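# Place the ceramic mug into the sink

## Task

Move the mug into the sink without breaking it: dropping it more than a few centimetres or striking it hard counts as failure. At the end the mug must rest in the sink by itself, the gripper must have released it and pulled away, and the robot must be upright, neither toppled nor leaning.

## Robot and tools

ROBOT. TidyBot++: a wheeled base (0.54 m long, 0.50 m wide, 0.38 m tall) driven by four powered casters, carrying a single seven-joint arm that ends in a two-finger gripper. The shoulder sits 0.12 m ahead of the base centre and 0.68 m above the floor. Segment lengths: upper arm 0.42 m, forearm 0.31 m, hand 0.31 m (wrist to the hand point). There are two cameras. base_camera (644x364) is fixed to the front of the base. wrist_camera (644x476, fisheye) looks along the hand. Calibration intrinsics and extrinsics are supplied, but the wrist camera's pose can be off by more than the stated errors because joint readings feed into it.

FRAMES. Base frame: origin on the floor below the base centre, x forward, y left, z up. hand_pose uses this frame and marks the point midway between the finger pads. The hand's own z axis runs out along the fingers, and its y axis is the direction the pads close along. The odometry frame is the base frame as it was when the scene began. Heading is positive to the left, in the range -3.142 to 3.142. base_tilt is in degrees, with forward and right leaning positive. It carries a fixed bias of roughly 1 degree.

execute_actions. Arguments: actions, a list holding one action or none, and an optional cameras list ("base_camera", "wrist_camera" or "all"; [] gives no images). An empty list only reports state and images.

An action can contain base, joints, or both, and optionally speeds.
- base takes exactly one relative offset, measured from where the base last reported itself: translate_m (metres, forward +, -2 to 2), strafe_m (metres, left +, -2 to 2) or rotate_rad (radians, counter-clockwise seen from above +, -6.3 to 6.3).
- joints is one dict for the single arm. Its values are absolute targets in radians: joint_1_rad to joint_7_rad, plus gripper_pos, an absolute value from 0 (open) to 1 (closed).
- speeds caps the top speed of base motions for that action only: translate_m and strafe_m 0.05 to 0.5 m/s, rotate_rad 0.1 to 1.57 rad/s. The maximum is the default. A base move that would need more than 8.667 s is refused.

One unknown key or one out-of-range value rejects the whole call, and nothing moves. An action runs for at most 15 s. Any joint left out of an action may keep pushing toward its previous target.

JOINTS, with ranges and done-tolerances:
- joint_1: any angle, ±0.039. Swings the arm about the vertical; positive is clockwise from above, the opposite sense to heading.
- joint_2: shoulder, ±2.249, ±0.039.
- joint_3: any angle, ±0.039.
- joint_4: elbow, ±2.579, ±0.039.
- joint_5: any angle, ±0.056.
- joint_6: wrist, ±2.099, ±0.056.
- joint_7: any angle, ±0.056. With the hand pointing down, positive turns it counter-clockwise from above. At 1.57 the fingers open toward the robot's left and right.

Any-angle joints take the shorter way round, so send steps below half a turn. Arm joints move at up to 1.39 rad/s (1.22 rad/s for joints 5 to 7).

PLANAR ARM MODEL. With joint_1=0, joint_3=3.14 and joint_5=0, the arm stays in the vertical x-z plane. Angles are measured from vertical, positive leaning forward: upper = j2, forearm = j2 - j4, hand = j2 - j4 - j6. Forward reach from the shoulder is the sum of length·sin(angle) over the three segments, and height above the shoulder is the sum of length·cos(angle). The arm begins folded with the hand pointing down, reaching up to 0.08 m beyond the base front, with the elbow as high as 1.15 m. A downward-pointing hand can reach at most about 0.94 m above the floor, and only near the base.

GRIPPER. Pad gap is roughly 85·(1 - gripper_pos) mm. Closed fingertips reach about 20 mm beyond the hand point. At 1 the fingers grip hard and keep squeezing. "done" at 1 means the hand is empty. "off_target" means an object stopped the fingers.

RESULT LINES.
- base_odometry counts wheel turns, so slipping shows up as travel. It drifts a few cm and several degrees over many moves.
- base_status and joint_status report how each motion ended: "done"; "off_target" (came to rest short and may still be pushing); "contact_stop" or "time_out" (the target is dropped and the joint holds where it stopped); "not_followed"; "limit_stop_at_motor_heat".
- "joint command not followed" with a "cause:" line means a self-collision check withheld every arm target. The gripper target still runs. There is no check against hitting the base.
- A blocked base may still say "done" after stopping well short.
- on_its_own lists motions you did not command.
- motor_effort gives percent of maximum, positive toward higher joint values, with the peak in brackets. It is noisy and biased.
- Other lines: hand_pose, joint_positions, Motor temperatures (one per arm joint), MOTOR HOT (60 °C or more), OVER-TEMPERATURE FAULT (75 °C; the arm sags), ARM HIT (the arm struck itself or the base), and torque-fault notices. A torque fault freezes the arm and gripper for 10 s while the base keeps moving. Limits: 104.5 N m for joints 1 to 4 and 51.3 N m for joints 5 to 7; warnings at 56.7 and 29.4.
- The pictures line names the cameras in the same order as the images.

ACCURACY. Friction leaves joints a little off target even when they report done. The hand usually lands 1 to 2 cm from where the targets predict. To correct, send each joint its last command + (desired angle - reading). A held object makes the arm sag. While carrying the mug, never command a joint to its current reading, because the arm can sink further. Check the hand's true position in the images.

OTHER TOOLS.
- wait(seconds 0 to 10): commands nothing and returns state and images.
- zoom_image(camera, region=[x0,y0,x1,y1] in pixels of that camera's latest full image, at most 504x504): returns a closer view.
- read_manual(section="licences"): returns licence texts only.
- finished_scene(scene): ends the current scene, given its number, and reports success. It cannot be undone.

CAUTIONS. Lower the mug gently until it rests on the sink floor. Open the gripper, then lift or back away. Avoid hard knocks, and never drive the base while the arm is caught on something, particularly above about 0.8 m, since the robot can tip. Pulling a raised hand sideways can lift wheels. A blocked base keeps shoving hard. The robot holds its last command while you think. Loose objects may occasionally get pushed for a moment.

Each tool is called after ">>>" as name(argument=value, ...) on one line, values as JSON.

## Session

>>> execute_actions(actions=[{"joints":{"joint_2_rad":-0.3,"joint_4_rad":-1.5,"joint_6_rad":-0.7}}])

Scene clock: 2.30 s.
Motor temperatures (°C, as the motors report them): [35 39 28 33 43 35 44]
base_odometry: x=+0.000 y=+0.000 heading=+0.000 (m, m, rad; odometry frame)
base_tilt: forward=+0.3 right=-0.6 (deg)
base_status: not commanded
joint_positions: joint_1_rad=-0.025 joint_2_rad=-0.319 joint_3_rad=+3.117 joint_4_rad=-1.507 joint_5_rad=+0.023 joint_6_rad=-0.723 joint_7_rad=+1.547 gripper_pos=+0.000
joint_status: all done
motor_effort: joint_1_rad=+0(0) joint_2_rad=-9(8) joint_3_rad=+1(0) joint_4_rad=+22(21) joint_5_rad=+1(1) joint_6_rad=+6(7) joint_7_rad=-1(1) (%)
hand_pose: x=+0.5711 y=+0.0216 z=+1.0951 quat_wxyz=(-0.007, +0.816, +0.015, +0.577) (m; base frame)
pictures: base_camera, wrist_camera
camera_calibration (this result's frames):
wrist_camera: T_world_to_cam=[[0.0316866, -0.999279, 0.0209102, -0.0206102], [-0.408681, -0.0320453, -0.912114, 1.27756], [0.912127, 0.0203562, -0.409402, 0.0717947], [0, 0, 0, 1]] pos_world=[0.457282, 0.018883, 1.19511]
Images, in order (width x height): base_camera 644x364, wrist_camera 644x476.

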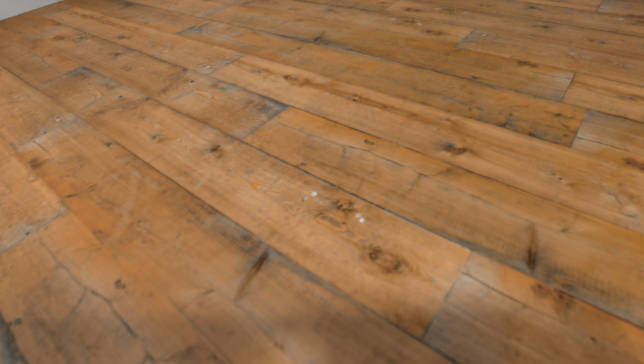

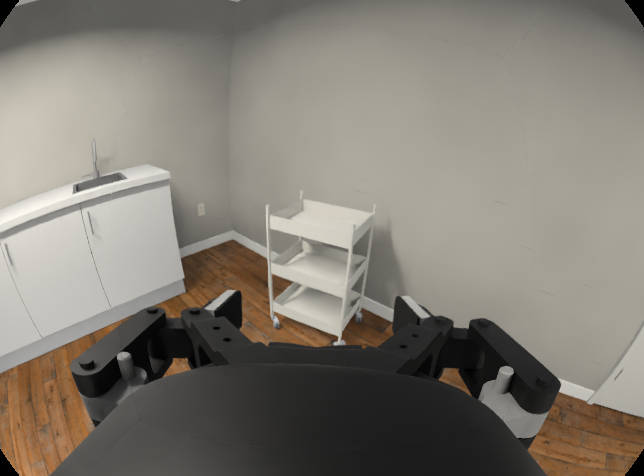

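>>> execute_actions(actions=[{"base":{"rotate_rad":-2.35}}])

Scene clock: 7.27 s.
Motor temperatures (°C, as the motors report them): [35 39 28 33 43 35 44]
base_odometry: x=+0.000 y=+0.000 heading=-2.350 (m, m, rad; odometry frame)
base_tilt: forward=+0.3 right=-0.6 (deg)
base_status: done
joint_positions: joint_1_rad=-0.025 joint_2_rad=-0.307 joint_3_rad=+3.118 joint_4_rad=-1.507 joint_5_rad=+0.023 joint_6_rad=-0.723 joint_7_rad=+1.547 gripper_pos=+0.000
joint_status: not commanded
motor_effort: joint_1_rad=+1(1) joint_2_rad=-9(11) joint_3_rad=+1(3) joint_4_rad=+22(22) joint_5_rad=+1(2) joint_6_rad=+6(7) joint_7_rad=-1(1) (%)
hand_pose: x=+0.5763 y=+0.0215 z=+1.0895 quat_wxyz=(-0.006, +0.820, +0.015, +0.572) (m; base frame)
pictures: base_camera, wrist_camera
camera_calibration (this result's frames):
wrist_camera: T_world_to_cam=[[0.0315203, -0.999289, 0.0206868, -0.0204371], [-0.419794, -0.0320188, -0.907054, 1.27546], [0.907072, 0.0199064, -0.420505, 0.0797632], [0, 0, 0, 1]] pos_world=[0.463725, 0.0188284, 1.19088]
Images, in order (width x height): base_camera 644x364, wrist_camera 644x476.

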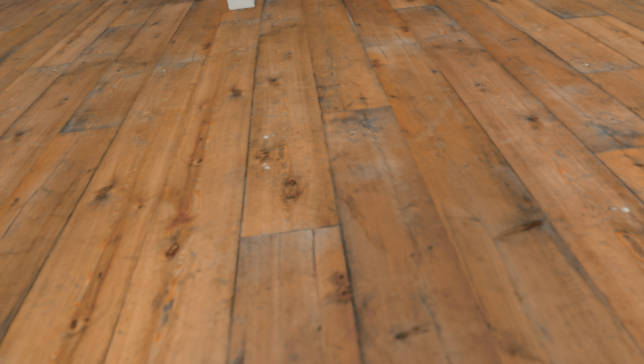

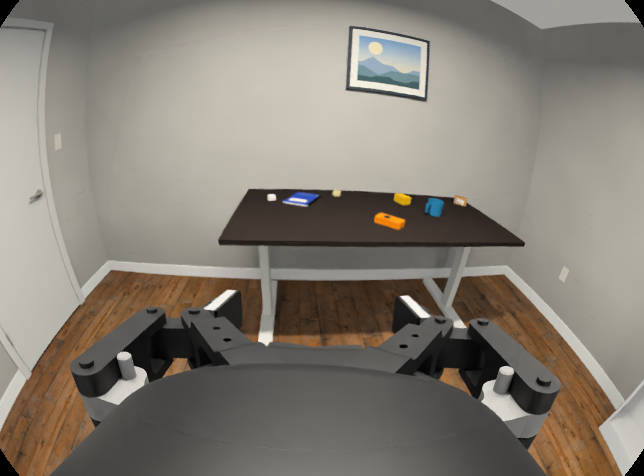

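>>> execute_actions(actions=[{"base":{"strafe_m":-0.52}}], cameras=[])

>>> execute_actions(actions=[{"base":{"translate_m":1.0},"joints":{"joint_2_rad":0.0,"joint_4_rad":-1.2,"joint_6_rad":-1.35,"gripper_pos":0.4}}])

Scene clock: 20.63 s.
Motor temperatures (°C, as the motors report them): [35 39 28 33 43 35 44]
base_odometry: x=-0.370 y=+0.366 heading=-2.350 (m, m, rad; odometry frame)
base_tilt: forward=+0.3 right=-0.6 (deg)
base_status: done
joint_positions: joint_1_rad=-0.025 joint_2_rad=-0.307 joint_3_rad=+3.120 joint_4_rad=-1.507 joint_5_rad=+0.023 joint_6_rad=-0.723 joint_7_rad=+1.547 gripper_pos=+0.000
joint_status: not commanded
motor_effort: joint_1_rad=+0(1) joint_2_rad=-9(9) joint_3_rad=+0(4) joint_4_rad=+22(22) joint_5_rad=+1(2) joint_6_rad=+6(7) joint_7_rad=-1(1) (%)
hand_pose: x=+0.5764 y=+0.0201 z=+1.0895 quat_wxyz=(-0.006, +0.820, +0.013, +0.572) (m; base frame)
pictures: none
No camera images: the call's "cameras" was empty. Leave "cameras" out to get every camera's image.

Scene clock: 24.00 s.
Motor temperatures (°C, as the motors report them): [35 39 28 33 43 35 44]
base_odometry: x=-1.073 y=-0.345 heading=-2.351 (m, m, rad; odometry frame)
base_tilt: forward=+0.3 right=-0.6 (deg)
base_status: done
joint_positions: joint_1_rad=-0.025 joint_2_rad=-0.003 joint_3_rad=+3.120 joint_4_rad=-1.210 joint_5_rad=+0.023 joint_6_rad=-1.330 joint_7_rad=+1.547 gripper_pos=+0.400
joint_status: all done
motor_effort: joint_1_rad=+0(1) joint_2_rad=-18(21) joint_3_rad=+0(2) joint_4_rad=+20(22) joint_5_rad=+2(2) joint_6_rad=+4(7) joint_7_rad=-1(1) (%)
hand_pose: x=+0.5879 y=+0.0163 z=+0.9584 quat_wxyz=(+0.001, +0.955, +0.010, +0.298) (m; base frame)
pictures: base_camera, wrist_camera
camera_calibration (this result's frames):
wrist_camera: T_world_to_cam=[[0.0272789, -0.999434, 0.0196798, -0.0198378], [-0.865815, -0.0334624, -0.499243, 1.03265], [0.499619, -0.00342022, -0.866238, 0.681369], [0, 0, 0, 1]] pos_world=[0.554204, 0.017059, 1.10616]
Images, in order (width x height): base_camera 644x364, wrist_camera 644x476.

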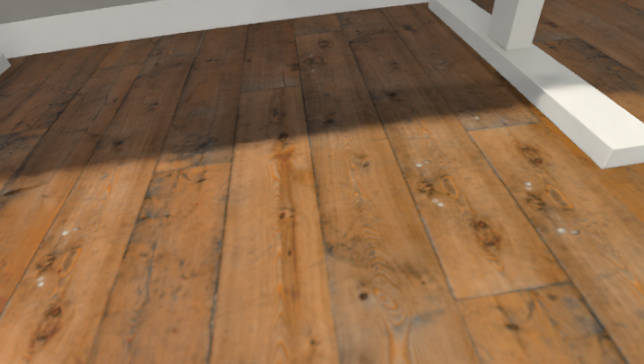

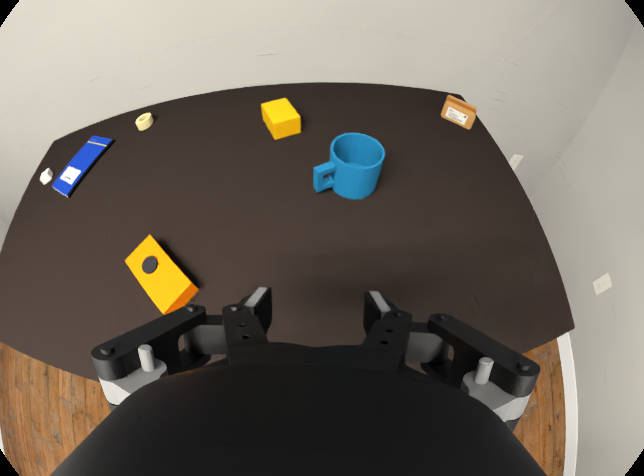

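>>> execute_actions(actions=[{"base":{"strafe_m":-0.1}}], cameras=[])

>>> execute_actions(actions=[{"base":{"translate_m":0.21},"joints":{"joint_2_rad":0.07,"joint_4_rad":-1.41,"joint_6_rad":-1.06}}], cameras=["wrist_camera"])

Scene clock: 29.20 s.
Motor temperatures (°C, as the motors report them): [35 39 28 33 43 35 44]
base_odometry: x=-1.144 y=-0.275 heading=-2.350 (m, m, rad; odometry frame)
base_tilt: forward=+0.3 right=-0.6 (deg)
base_status: done
joint_positions: joint_1_rad=-0.024 joint_2_rad=-0.003 joint_3_rad=+3.121 joint_4_rad=-1.210 joint_5_rad=+0.023 joint_6_rad=-1.330 joint_7_rad=+1.547 gripper_pos=+0.400
joint_status: not commanded
motor_effort: joint_1_rad=+0(2) joint_2_rad=-17(20) joint_3_rad=+0(2) joint_4_rad=+20(20) joint_5_rad=+2(3) joint_6_rad=+5(3) joint_7_rad=-1(1) (%)
hand_pose: x=+0.5880 y=+0.0152 z=+0.9586 quat_wxyz=(+0.001, +0.954, +0.009, +0.298) (m; base frame)
pictures: none
No camera images: the call's "cameras" was empty. Leave "cameras" out to get every camera's image.

Scene clock: 30.87 s.
Motor temperatures (°C, as the motors report them): [35 39 28 33 43 35 44]
base_odometry: x=-1.292 y=-0.424 heading=-2.351 (m, m, rad; odometry frame)
base_tilt: forward=+0.3 right=-0.6 (deg)
base_status: done
joint_positions: joint_1_rad=-0.024 joint_2_rad=+0.079 joint_3_rad=+3.121 joint_4_rad=-1.404 joint_5_rad=+0.023 joint_6_rad=-1.080 joint_7_rad=+1.547 gripper_pos=+0.400
joint_status: all done
motor_effort: joint_1_rad=+0(0) joint_2_rad=-21(26) joint_3_rad=+1(0) joint_4_rad=+21(21) joint_5_rad=+1(2) joint_6_rad=+4(5) joint_7_rad=-1(1) (%)
hand_pose: x=+0.6350 y=+0.0175 z=+0.8687 quat_wxyz=(+0.001, +0.958, +0.012, +0.286) (m; base frame)
pictures: wrist_camera
camera_calibration (this result's frames):
wrist_camera: T_world_to_cam=[[0.0309171, -0.999328, 0.0197058, -0.0204364], [-0.878218, -0.0365735, -0.476861, 1.01722], [0.477261, -0.00256283, -0.878758, 0.605154], [0, 0, 0, 1]] pos_world=[0.605157, 0.0183316, 1.01726]
Images, in order (width x height): wrist_camera 644x476.

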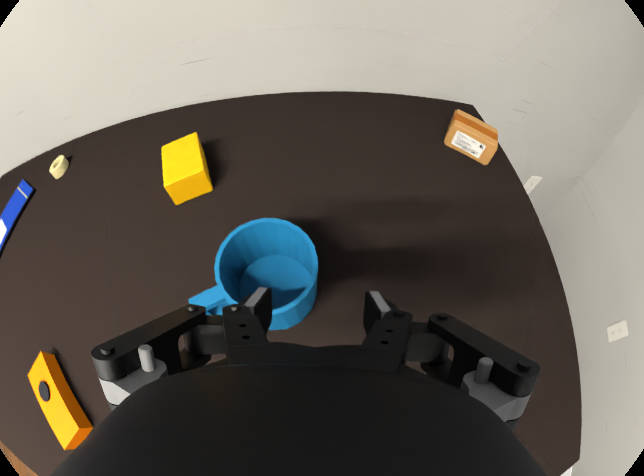

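>>> execute_actions(actions=[{"base":{"translate_m":0.012},"joints":{"joint_2_rad":0.19,"joint_4_rad":-1.55,"joint_6_rad":-0.80}}], cameras=["wrist_camera"])

>>> execute_actions(actions=[{"joints":{"gripper_pos":1}}], cameras=[])

>>> execute_actions(actions=[{"joints":{"joint_2_rad":0.0,"joint_4_rad":-0.85,"joint_6_rad":-1.7}}], cameras=["wrist_camera"])

Scene clock: 36.90 s.
Motor temperatures (°C, as the motors report them): [35 39 28 33 43 35 44]
base_odometry: x=-1.301 y=-0.433 heading=-2.351 (m, m, rad; odometry frame)
base_tilt: forward=+0.3 right=-0.6 (deg)
base_status: done
joint_positions: joint_1_rad=-0.024 joint_2_rad=+0.192 joint_3_rad=+3.121 joint_4_rad=-1.547 joint_5_rad=+0.023 joint_6_rad=-0.824 joint_7_rad=+1.547 gripper_pos=+0.400
joint_status: all done
motor_effort: joint_1_rad=+0(1) joint_2_rad=-24(28) joint_3_rad=+0(0) joint_4_rad=+21(22) joint_5_rad=+2(2) joint_6_rad=+3(5) joint_7_rad=-1(1) (%)
hand_pose: x=+0.6787 y=+0.0202 z=+0.7817 quat_wxyz=(-0.001, +0.958, +0.014, +0.285) (m; base frame)
pictures: wrist_camera
camera_calibration (this result's frames):
wrist_camera: T_world_to_cam=[[0.0364494, -0.999187, 0.0172143, -0.0191676], [-0.878366, -0.0402476, -0.476292, 1.01392], [0.476598, 0.00224011, -0.879119, 0.508507], [0, 0, 0, 1]] pos_world=[0.648942, 0.0205169, 0.930292]
Images, in order (width x height): wrist_camera 644x476.

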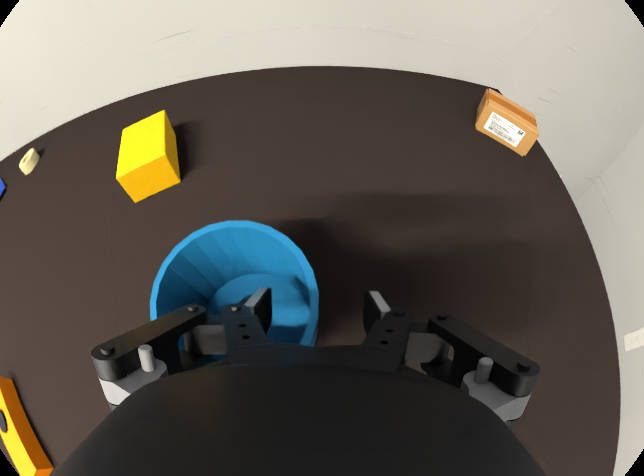

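Scene clock: 37.77 s.
Motor temperatures (°C, as the motors report them): [35 39 28 33 43 35 44]
base_odometry: x=-1.301 y=-0.433 heading=-2.351 (m, m, rad; odometry frame)
base_tilt: forward=+0.3 right=-0.6 (deg)
base_status: not commanded
joint_positions: joint_1_rad=-0.024 joint_2_rad=+0.189 joint_3_rad=+3.121 joint_4_rad=-1.546 joint_5_rad=+0.023 joint_6_rad=-0.822 joint_7_rad=+1.547 gripper_pos=+0.930
joint_status: gripper_pos off_target (ended at +0.930, target +1.000)
motor_effort: joint_1_rad=+0(2) joint_2_rad=-25(26) joint_3_rad=+1(2) joint_4_rad=+20(21) joint_5_rad=+2(4) joint_6_rad=+3(5) joint_7_rad=-1(0) (%)
hand_pose: x=+0.6794 y=+0.0205 z=+0.7843 quat_wxyz=(-0.001, +0.957, +0.014, +0.288) (m; base frame)
pictures: none
No camera images: the call's "cameras" was empty. Leave "cameras" out to get every camera's image.

Scene clock: 39.73 s.
Motor temperatures (°C, as the motors report them): [35 39 28 33 43 35 44]
base_odometry: x=-1.301 y=-0.433 heading=-2.351 (m, m, rad; odometry frame)
base_tilt: forward=+0.3 right=-0.6 (deg)
base_status: not commanded
joint_positions: joint_1_rad=-0.024 joint_2_rad=+0.019 joint_3_rad=+3.121 joint_4_rad=-0.869 joint_5_rad=+0.023 joint_6_rad=-1.687 joint_7_rad=+1.547 gripper_pos=+0.939
joint_status: all done
motor_effort: joint_1_rad=+0(1) joint_2_rad=-19(31) joint_3_rad=+0(0) joint_4_rad=+19(25) joint_5_rad=+1(2) joint_6_rad=+5(5) joint_7_rad=-1(1) (%)
hand_pose: x=+0.5377 y=+0.0128 z=+1.0380 quat_wxyz=(+0.001, +0.960, +0.005, +0.279) (m; base frame)
pictures: wrist_camera
camera_calibration (this result's frames):
wrist_camera: T_world_to_cam=[[0.0190132, -0.999691, 0.0160237, -0.0152588], [-0.884766, -0.0242872, -0.465403, 1.00375], [0.465648, -0.00532845, -0.884954, 0.813154], [0, 0, 0, 1]] pos_world=[0.509731, 0.0134571, 1.187]
Images, in order (width x height): wrist_camera 644x476.

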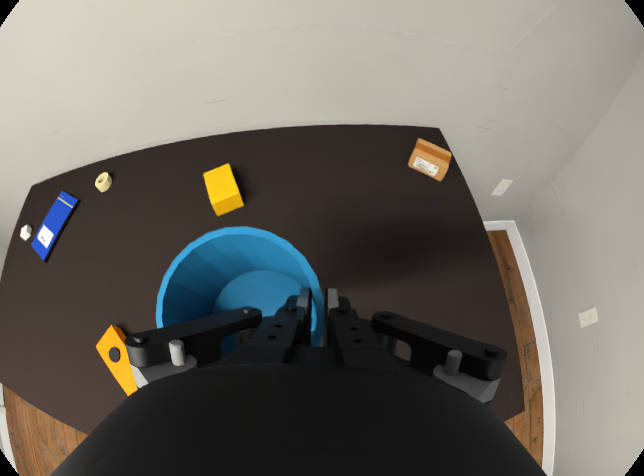

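>>> execute_actions(actions=[{"base":{"translate_m":-2}}], cameras=[])

>>> execute_actions(actions=[{"base":{"rotate_rad":3.22},"speeds":{"rotate_rad":1.0}}], cameras=[])

>>> execute_actions(actions=[{"base":{"translate_m":0.45}}], cameras=[])

>>> execute_actions(actions=[{"base":{"strafe_m":-0.8}}])

Scene clock: 53.43 s.
Motor temperatures (°C, as the motors report them): [35 39 28 33 43 35 44]
base_odometry: x=+0.106 y=+0.989 heading=-2.351 (m, m, rad; odometry frame)
base_tilt: forward=+0.3 right=-0.6 (deg)
base_status: done
joint_positions: joint_1_rad=-0.024 joint_2_rad=+0.014 joint_3_rad=+3.120 joint_4_rad=-0.869 joint_5_rad=+0.023 joint_6_rad=-1.689 joint_7_rad=+1.547 gripper_pos=+0.939
joint_status: not commanded
motor_effort: joint_1_rad=+0(2) joint_2_rad=-17(23) joint_3_rad=+0(2) joint_4_rad=+19(20) joint_5_rad=+1(2) joint_6_rad=+5(5) joint_7_rad=-1(1) (%)
hand_pose: x=+0.5350 y=+0.0130 z=+1.0400 quat_wxyz=(+0.001, +0.960, +0.006, +0.281) (m; base frame)
pictures: none
No camera images: the call's "cameras" was empty. Leave "cameras" out to get every camera's image.

Scene clock: 57.57 s.
Motor temperatures (°C, as the motors report them): [35 39 28 33 43 35 44]
base_odometry: x=+0.106 y=+0.989 heading=+0.869 (m, m, rad; odometry frame)
base_tilt: forward=+0.3 right=-0.6 (deg)
base_status: done
joint_positions: joint_1_rad=-0.024 joint_2_rad=+0.014 joint_3_rad=+3.119 joint_4_rad=-0.869 joint_5_rad=+0.023 joint_6_rad=-1.689 joint_7_rad=+1.547 gripper_pos=+0.939
joint_status: not commanded
motor_effort: joint_1_rad=+0(2) joint_2_rad=-18(19) joint_3_rad=+0(2) joint_4_rad=+19(20) joint_5_rad=+1(0) joint_6_rad=+5(5) joint_7_rad=-1(1) (%)
hand_pose: x=+0.5350 y=+0.0137 z=+1.0400 quat_wxyz=(+0.000, +0.960, +0.007, +0.281) (m; base frame)
pictures: none
No camera images: the call's "cameras" was empty. Leave "cameras" out to get every camera's image.

Scene clock: 59.83 s.
Motor temperatures (°C, as the motors report them): [35 39 28 33 43 35 44]
base_odometry: x=+0.396 y=+1.333 heading=+0.869 (m, m, rad; odometry frame)
base_tilt: forward=+0.3 right=-0.6 (deg)
base_status: done
joint_positions: joint_1_rad=-0.024 joint_2_rad=+0.020 joint_3_rad=+3.119 joint_4_rad=-0.869 joint_5_rad=+0.023 joint_6_rad=-1.690 joint_7_rad=+1.547 gripper_pos=+0.939
joint_status: not commanded
motor_effort: joint_1_rad=+0(0) joint_2_rad=-19(22) joint_3_rad=+0(1) joint_4_rad=+19(20) joint_5_rad=+1(1) joint_6_rad=+5(6) joint_7_rad=-1(1) (%)
hand_pose: x=+0.5370 y=+0.0138 z=+1.0372 quat_wxyz=(+0.000, +0.961, +0.007, +0.278) (m; base frame)
pictures: none
No camera images: the call's "cameras" was empty. Leave "cameras" out to get every camera's image.

Scene clock: 62.80 s.
Motor temperatures (°C, as the motors report them): [35 39 28 33 43 35 44]
base_odometry: x=+1.007 y=+0.817 heading=+0.870 (m, m, rad; odometry frame)
base_tilt: forward=+0.3 right=-0.6 (deg)
base_status: done
joint_positions: joint_1_rad=-0.024 joint_2_rad=+0.020 joint_3_rad=+3.118 joint_4_rad=-0.869 joint_5_rad=+0.023 joint_6_rad=-1.690 joint_7_rad=+1.547 gripper_pos=+0.939
joint_status: not commanded
motor_effort: joint_1_rad=+0(2) joint_2_rad=-18(19) joint_3_rad=+0(2) joint_4_rad=+19(20) joint_5_rad=+1(3) joint_6_rad=+5(5) joint_7_rad=-1(1) (%)
hand_pose: x=+0.5370 y=+0.0139 z=+1.0372 quat_wxyz=(+0.000, +0.961, +0.007, +0.278) (m; base frame)
pictures: base_camera, wrist_camera
camera_calibration (this result's frames):
wrist_camera: T_world_to_cam=[[0.021807, -0.999633, 0.0160445, -0.01564], [-0.886491, -0.0267536, -0.461972, 1.00025], [0.462231, -0.00414905, -0.88675, 0.816454], [0, 0, 0, 1]] pos_world=[0.509661, 0.0145135, 1.18633]
Images, in order (width x height): base_camera 644x364, wrist_camera 644x476.

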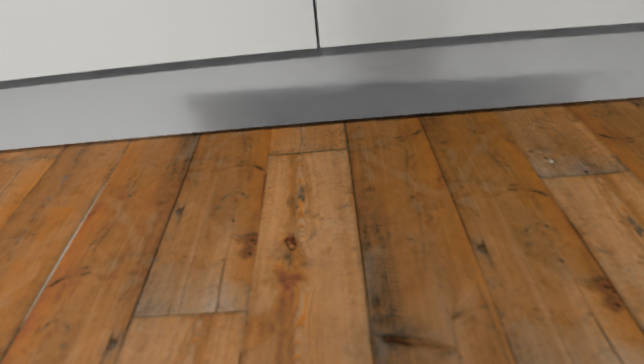

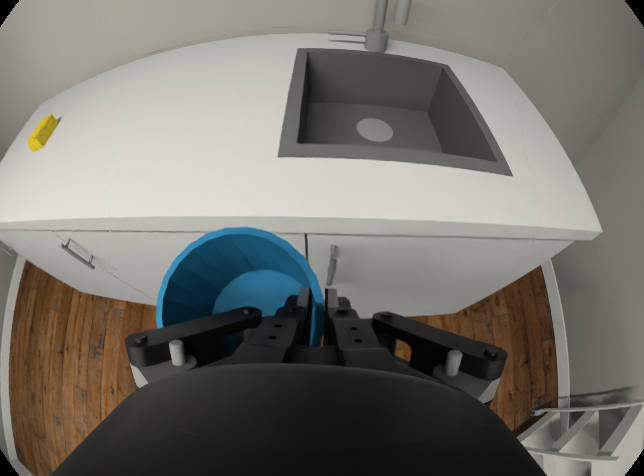

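>>> execute_actions(actions=[{"base":{"strafe_m":-0.19}}], cameras=[])

>>> execute_actions(actions=[{"base":{"translate_m":0.35},"speeds":{"translate_m":0.3}}])

>>> execute_actions(actions=[{"joints":{"joint_2_rad":0.04,"joint_4_rad":-1.3,"joint_6_rad":-1.2}}], cameras=["wrist_camera"])

>>> execute_actions(actions=[{"joints":{"joint_2_rad":0.1,"joint_4_rad":-1.46,"joint_6_rad":-0.96}}], cameras=[])

>>> execute_actions(actions=[{"joints":{"joint_2_rad":0.13,"joint_4_rad":-1.5,"joint_6_rad":-0.89}}], cameras=["wrist_camera"])

Scene clock: 72.83 s.
Motor temperatures (°C, as the motors report them): [35 39 28 33 43 35 44]
base_odometry: x=+1.153 y=+0.695 heading=+0.870 (m, m, rad; odometry frame)
base_tilt: forward=+0.3 right=-0.6 (deg)
base_status: done
joint_positions: joint_1_rad=-0.023 joint_2_rad=+0.020 joint_3_rad=+3.120 joint_4_rad=-0.869 joint_5_rad=+0.023 joint_6_rad=-1.690 joint_7_rad=+1.547 gripper_pos=+0.939
joint_status: not commanded
motor_effort: joint_1_rad=+0(2) joint_2_rad=-19(20) joint_3_rad=+0(2) joint_4_rad=+19(20) joint_5_rad=+1(1) joint_6_rad=+5(5) joint_7_rad=-1(1) (%)
hand_pose: x=+0.5371 y=+0.0129 z=+1.0372 quat_wxyz=(+0.001, +0.961, +0.006, +0.278) (m; base frame)
pictures: none
No camera images: the call's "cameras" was empty. Leave "cameras" out to get every camera's image.

Scene clock: 74.97 s.
Motor temperatures (°C, as the motors report them): [35 39 28 33 43 35 44]
base_odometry: x=+1.379 y=+0.962 heading=+0.870 (m, m, rad; odometry frame)
base_tilt: forward=+0.3 right=-0.6 (deg)
base_status: done
joint_positions: joint_1_rad=-0.023 joint_2_rad=+0.017 joint_3_rad=+3.120 joint_4_rad=-0.869 joint_5_rad=+0.023 joint_6_rad=-1.690 joint_7_rad=+1.547 gripper_pos=+0.939
joint_status: not commanded
motor_effort: joint_1_rad=+0(1) joint_2_rad=-18(22) joint_3_rad=+0(1) joint_4_rad=+20(20) joint_5_rad=+1(1) joint_6_rad=+5(6) joint_7_rad=-1(1) (%)
hand_pose: x=+0.5358 y=+0.0128 z=+1.0387 quat_wxyz=(+0.001, +0.960, +0.006, +0.279) (m; base frame)
pictures: base_camera, wrist_camera
camera_calibration (this result's frames):
wrist_camera: T_world_to_cam=[[0.0192665, -0.999685, 0.0160619, -0.0153497], [-0.885006, -0.0245265, -0.464932, 1.00204], [0.46518, -0.00525729, -0.8852, 0.81515], [0, 0, 0, 1]] pos_world=[0.507918, 0.0135171, 1.1877]
Images, in order (width x height): base_camera 644x364, wrist_camera 644x476.

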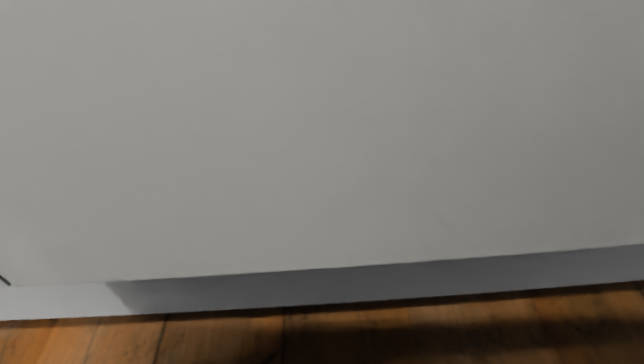

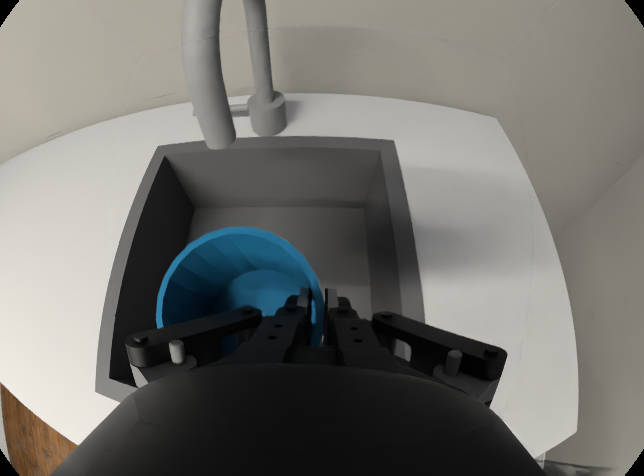

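Scene clock: 76.60 s.
Motor temperatures (°C, as the motors report them): [35 39 28 33 43 35 44]
base_odometry: x=+1.379 y=+0.962 heading=+0.870 (m, m, rad; odometry frame)
base_tilt: forward=+0.3 right=-0.6 (deg)
base_status: not commanded
joint_positions: joint_1_rad=-0.023 joint_2_rad=+0.045 joint_3_rad=+3.120 joint_4_rad=-1.308 joint_5_rad=+0.023 joint_6_rad=-1.234 joint_7_rad=+1.547 gripper_pos=+0.939
joint_status: all done
motor_effort: joint_1_rad=+0(0) joint_2_rad=-22(25) joint_3_rad=+0(0) joint_4_rad=+23(24) joint_5_rad=+1(1) joint_6_rad=+5(4) joint_7_rad=-1(1) (%)
hand_pose: x=+0.6081 y=+0.0163 z=+0.9055 quat_wxyz=(+0.002, +0.962, +0.011, +0.274) (m; base frame)
pictures: wrist_camera
camera_calibration (this result's frames):
wrist_camera: T_world_to_cam=[[0.0287591, -0.999382, 0.0202015, -0.0206331], [-0.889732, -0.0348042, -0.455155, 0.998445], [0.455577, -0.00488406, -0.890183, 0.673958], [0, 0, 0, 1]] pos_world=[0.581902, 0.0174214, 1.05481]
Images, in order (width x height): wrist_camera 644x476.

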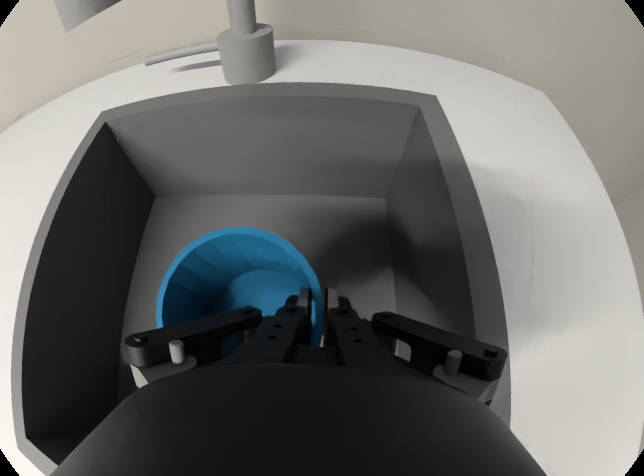

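Scene clock: 77.73 s.
Motor temperatures (°C, as the motors report them): [35 39 28 33 43 35 44]
base_odometry: x=+1.379 y=+0.962 heading=+0.870 (m, m, rad; odometry frame)
base_tilt: forward=+0.3 right=-0.6 (deg)
base_status: not commanded
joint_positions: joint_1_rad=-0.023 joint_2_rad=+0.112 joint_3_rad=+3.120 joint_4_rad=-1.471 joint_5_rad=+0.023 joint_6_rad=-0.994 joint_7_rad=+1.547 gripper_pos=+0.939
joint_status: all done
motor_effort: joint_1_rad=+0(0) joint_2_rad=-27(27) joint_3_rad=+0(0) joint_4_rad=+23(25) joint_5_rad=+1(1) joint_6_rad=+5(6) joint_7_rad=-1(1) (%)
hand_pose: x=+0.6464 y=+0.0186 z=+0.8331 quat_wxyz=(+0.000, +0.960, +0.013, +0.279) (m; base frame)
pictures: none
No camera images: the call's "cameras" was empty. Leave "cameras" out to get every camera's image.

Scene clock: 78.53 s.
Motor temperatures (°C, as the motors report them): [35 39 28 33 43 35 44]
base_odometry: x=+1.379 y=+0.962 heading=+0.870 (m, m, rad; odometry frame)
base_tilt: forward=+0.3 right=-0.6 (deg)
base_status: not commanded
joint_positions: joint_1_rad=-0.023 joint_2_rad=+0.121 joint_3_rad=+3.120 joint_4_rad=-1.497 joint_5_rad=+0.023 joint_6_rad=-0.918 joint_7_rad=+1.547 gripper_pos=+0.940
joint_status: all done
motor_effort: joint_1_rad=+0(1) joint_2_rad=-23(27) joint_3_rad=+0(1) joint_4_rad=+21(24) joint_5_rad=+2(2) joint_6_rad=+4(6) joint_7_rad=-1(1) (%)
hand_pose: x=+0.6604 y=+0.0195 z=+0.8290 quat_wxyz=(-0.001, +0.954, +0.013, +0.298) (m; base frame)
pictures: wrist_camera
camera_calibration (this result's frames):
wrist_camera: T_world_to_cam=[[0.0347076, -0.999226, 0.018513, -0.019957], [-0.865092, -0.0393135, -0.500071, 1.03126], [0.500411, 0.00134079, -0.865787, 0.532063], [0, 0, 0, 1]] pos_world=[0.626573, 0.0198873, 0.976723]
Images, in order (width x height): wrist_camera 644x476.

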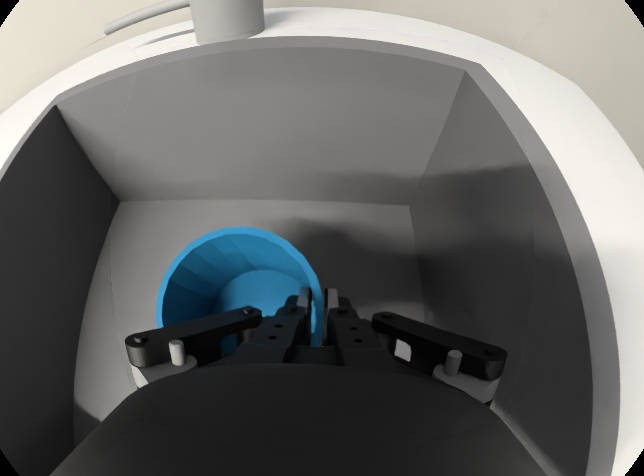

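>>> execute_actions(actions=[{"joints":{"gripper_pos":0.5}}], cameras=[])

>>> execute_actions(actions=[{"joints":{"joint_2_rad":0.0,"joint_4_rad":-1.2,"joint_6_rad":-1.35}}], cameras=[])

>>> execute_actions(actions=[{"base":{"translate_m":-0.3}}], cameras=[])

>>> finished_scene(scene=2)

Scene clock: 84.43 s.
Motor temperatures (°C, as the motors report them): [35 39 28 33 43 35 44]
base_odometry: x=+1.379 y=+0.962 heading=+0.870 (m, m, rad; odometry frame)
base_tilt: forward=+0.3 right=-0.6 (deg)
base_status: not commanded
joint_positions: joint_1_rad=-0.023 joint_2_rad=+0.121 joint_3_rad=+3.120 joint_4_rad=-1.497 joint_5_rad=+0.023 joint_6_rad=-0.916 joint_7_rad=+1.547 gripper_pos=+0.500
joint_status: all done
motor_effort: joint_1_rad=+0(1) joint_2_rad=-24(24) joint_3_rad=+0(0) joint_4_rad=+21(22) joint_5_rad=+2(2) joint_6_rad=+3(6) joint_7_rad=-1(1) (%)
hand_pose: x=+0.6610 y=+0.0195 z=+0.8294 quat_wxyz=(-0.001, +0.954, +0.013, +0.300) (m; base frame)
pictures: none
No camera images: the call's "cameras" was empty. Leave "cameras" out to get every camera's image.

Scene clock: 85.83 s.
Motor temperatures (°C, as the motors report them): [35 39 28 33 43 35 44]
base_odometry: x=+1.379 y=+0.962 heading=+0.870 (m, m, rad; odometry frame)
base_tilt: forward=+0.3 right=-0.6 (deg)
base_status: not commanded
joint_positions: joint_1_rad=-0.023 joint_2_rad=+0.002 joint_3_rad=+3.120 joint_4_rad=-1.204 joint_5_rad=+0.023 joint_6_rad=-1.327 joint_7_rad=+1.547 gripper_pos=+0.500
joint_status: all done
motor_effort: joint_1_rad=+0(0) joint_2_rad=-18(26) joint_3_rad=+1(0) joint_4_rad=+20(22) joint_5_rad=+1(2) joint_6_rad=+4(4) joint_7_rad=-1(1) (%)
hand_pose: x=+0.5909 y=+0.0156 z=+0.9596 quat_wxyz=(+0.001, +0.954, +0.009, +0.300) (m; base frame)
pictures: none
No camera images: the call's "cameras" was empty. Leave "cameras" out to get every camera's image.

Scene clock: 87.80 s.
Motor temperatures (°C, as the motors report them): [35 39 28 33 43 35 44]
base_odometry: x=+1.185 y=+0.733 heading=+0.870 (m, m, rad; odometry frame)
base_tilt: forward=+0.3 right=-0.6 (deg)
base_status: done
joint_positions: joint_1_rad=-0.023 joint_2_rad=-0.004 joint_3_rad=+3.119 joint_4_rad=-1.204 joint_5_rad=+0.023 joint_6_rad=-1.329 joint_7_rad=+1.547 gripper_pos=+0.500
joint_status: not commanded
motor_effort: joint_1_rad=+0(2) joint_2_rad=-17(23) joint_3_rad=+0(2) joint_4_rad=+19(21) joint_5_rad=+2(3) joint_6_rad=+4(5) joint_7_rad=-1(1) (%)
hand_pose: x=+0.5888 y=+0.0159 z=+0.9621 quat_wxyz=(+0.001, +0.953, +0.010, +0.302) (m; base frame)
pictures: none
No camera images: the call's "cameras" was empty. Leave "cameras" out to get every camera's image.

The scene is finished: the task was done.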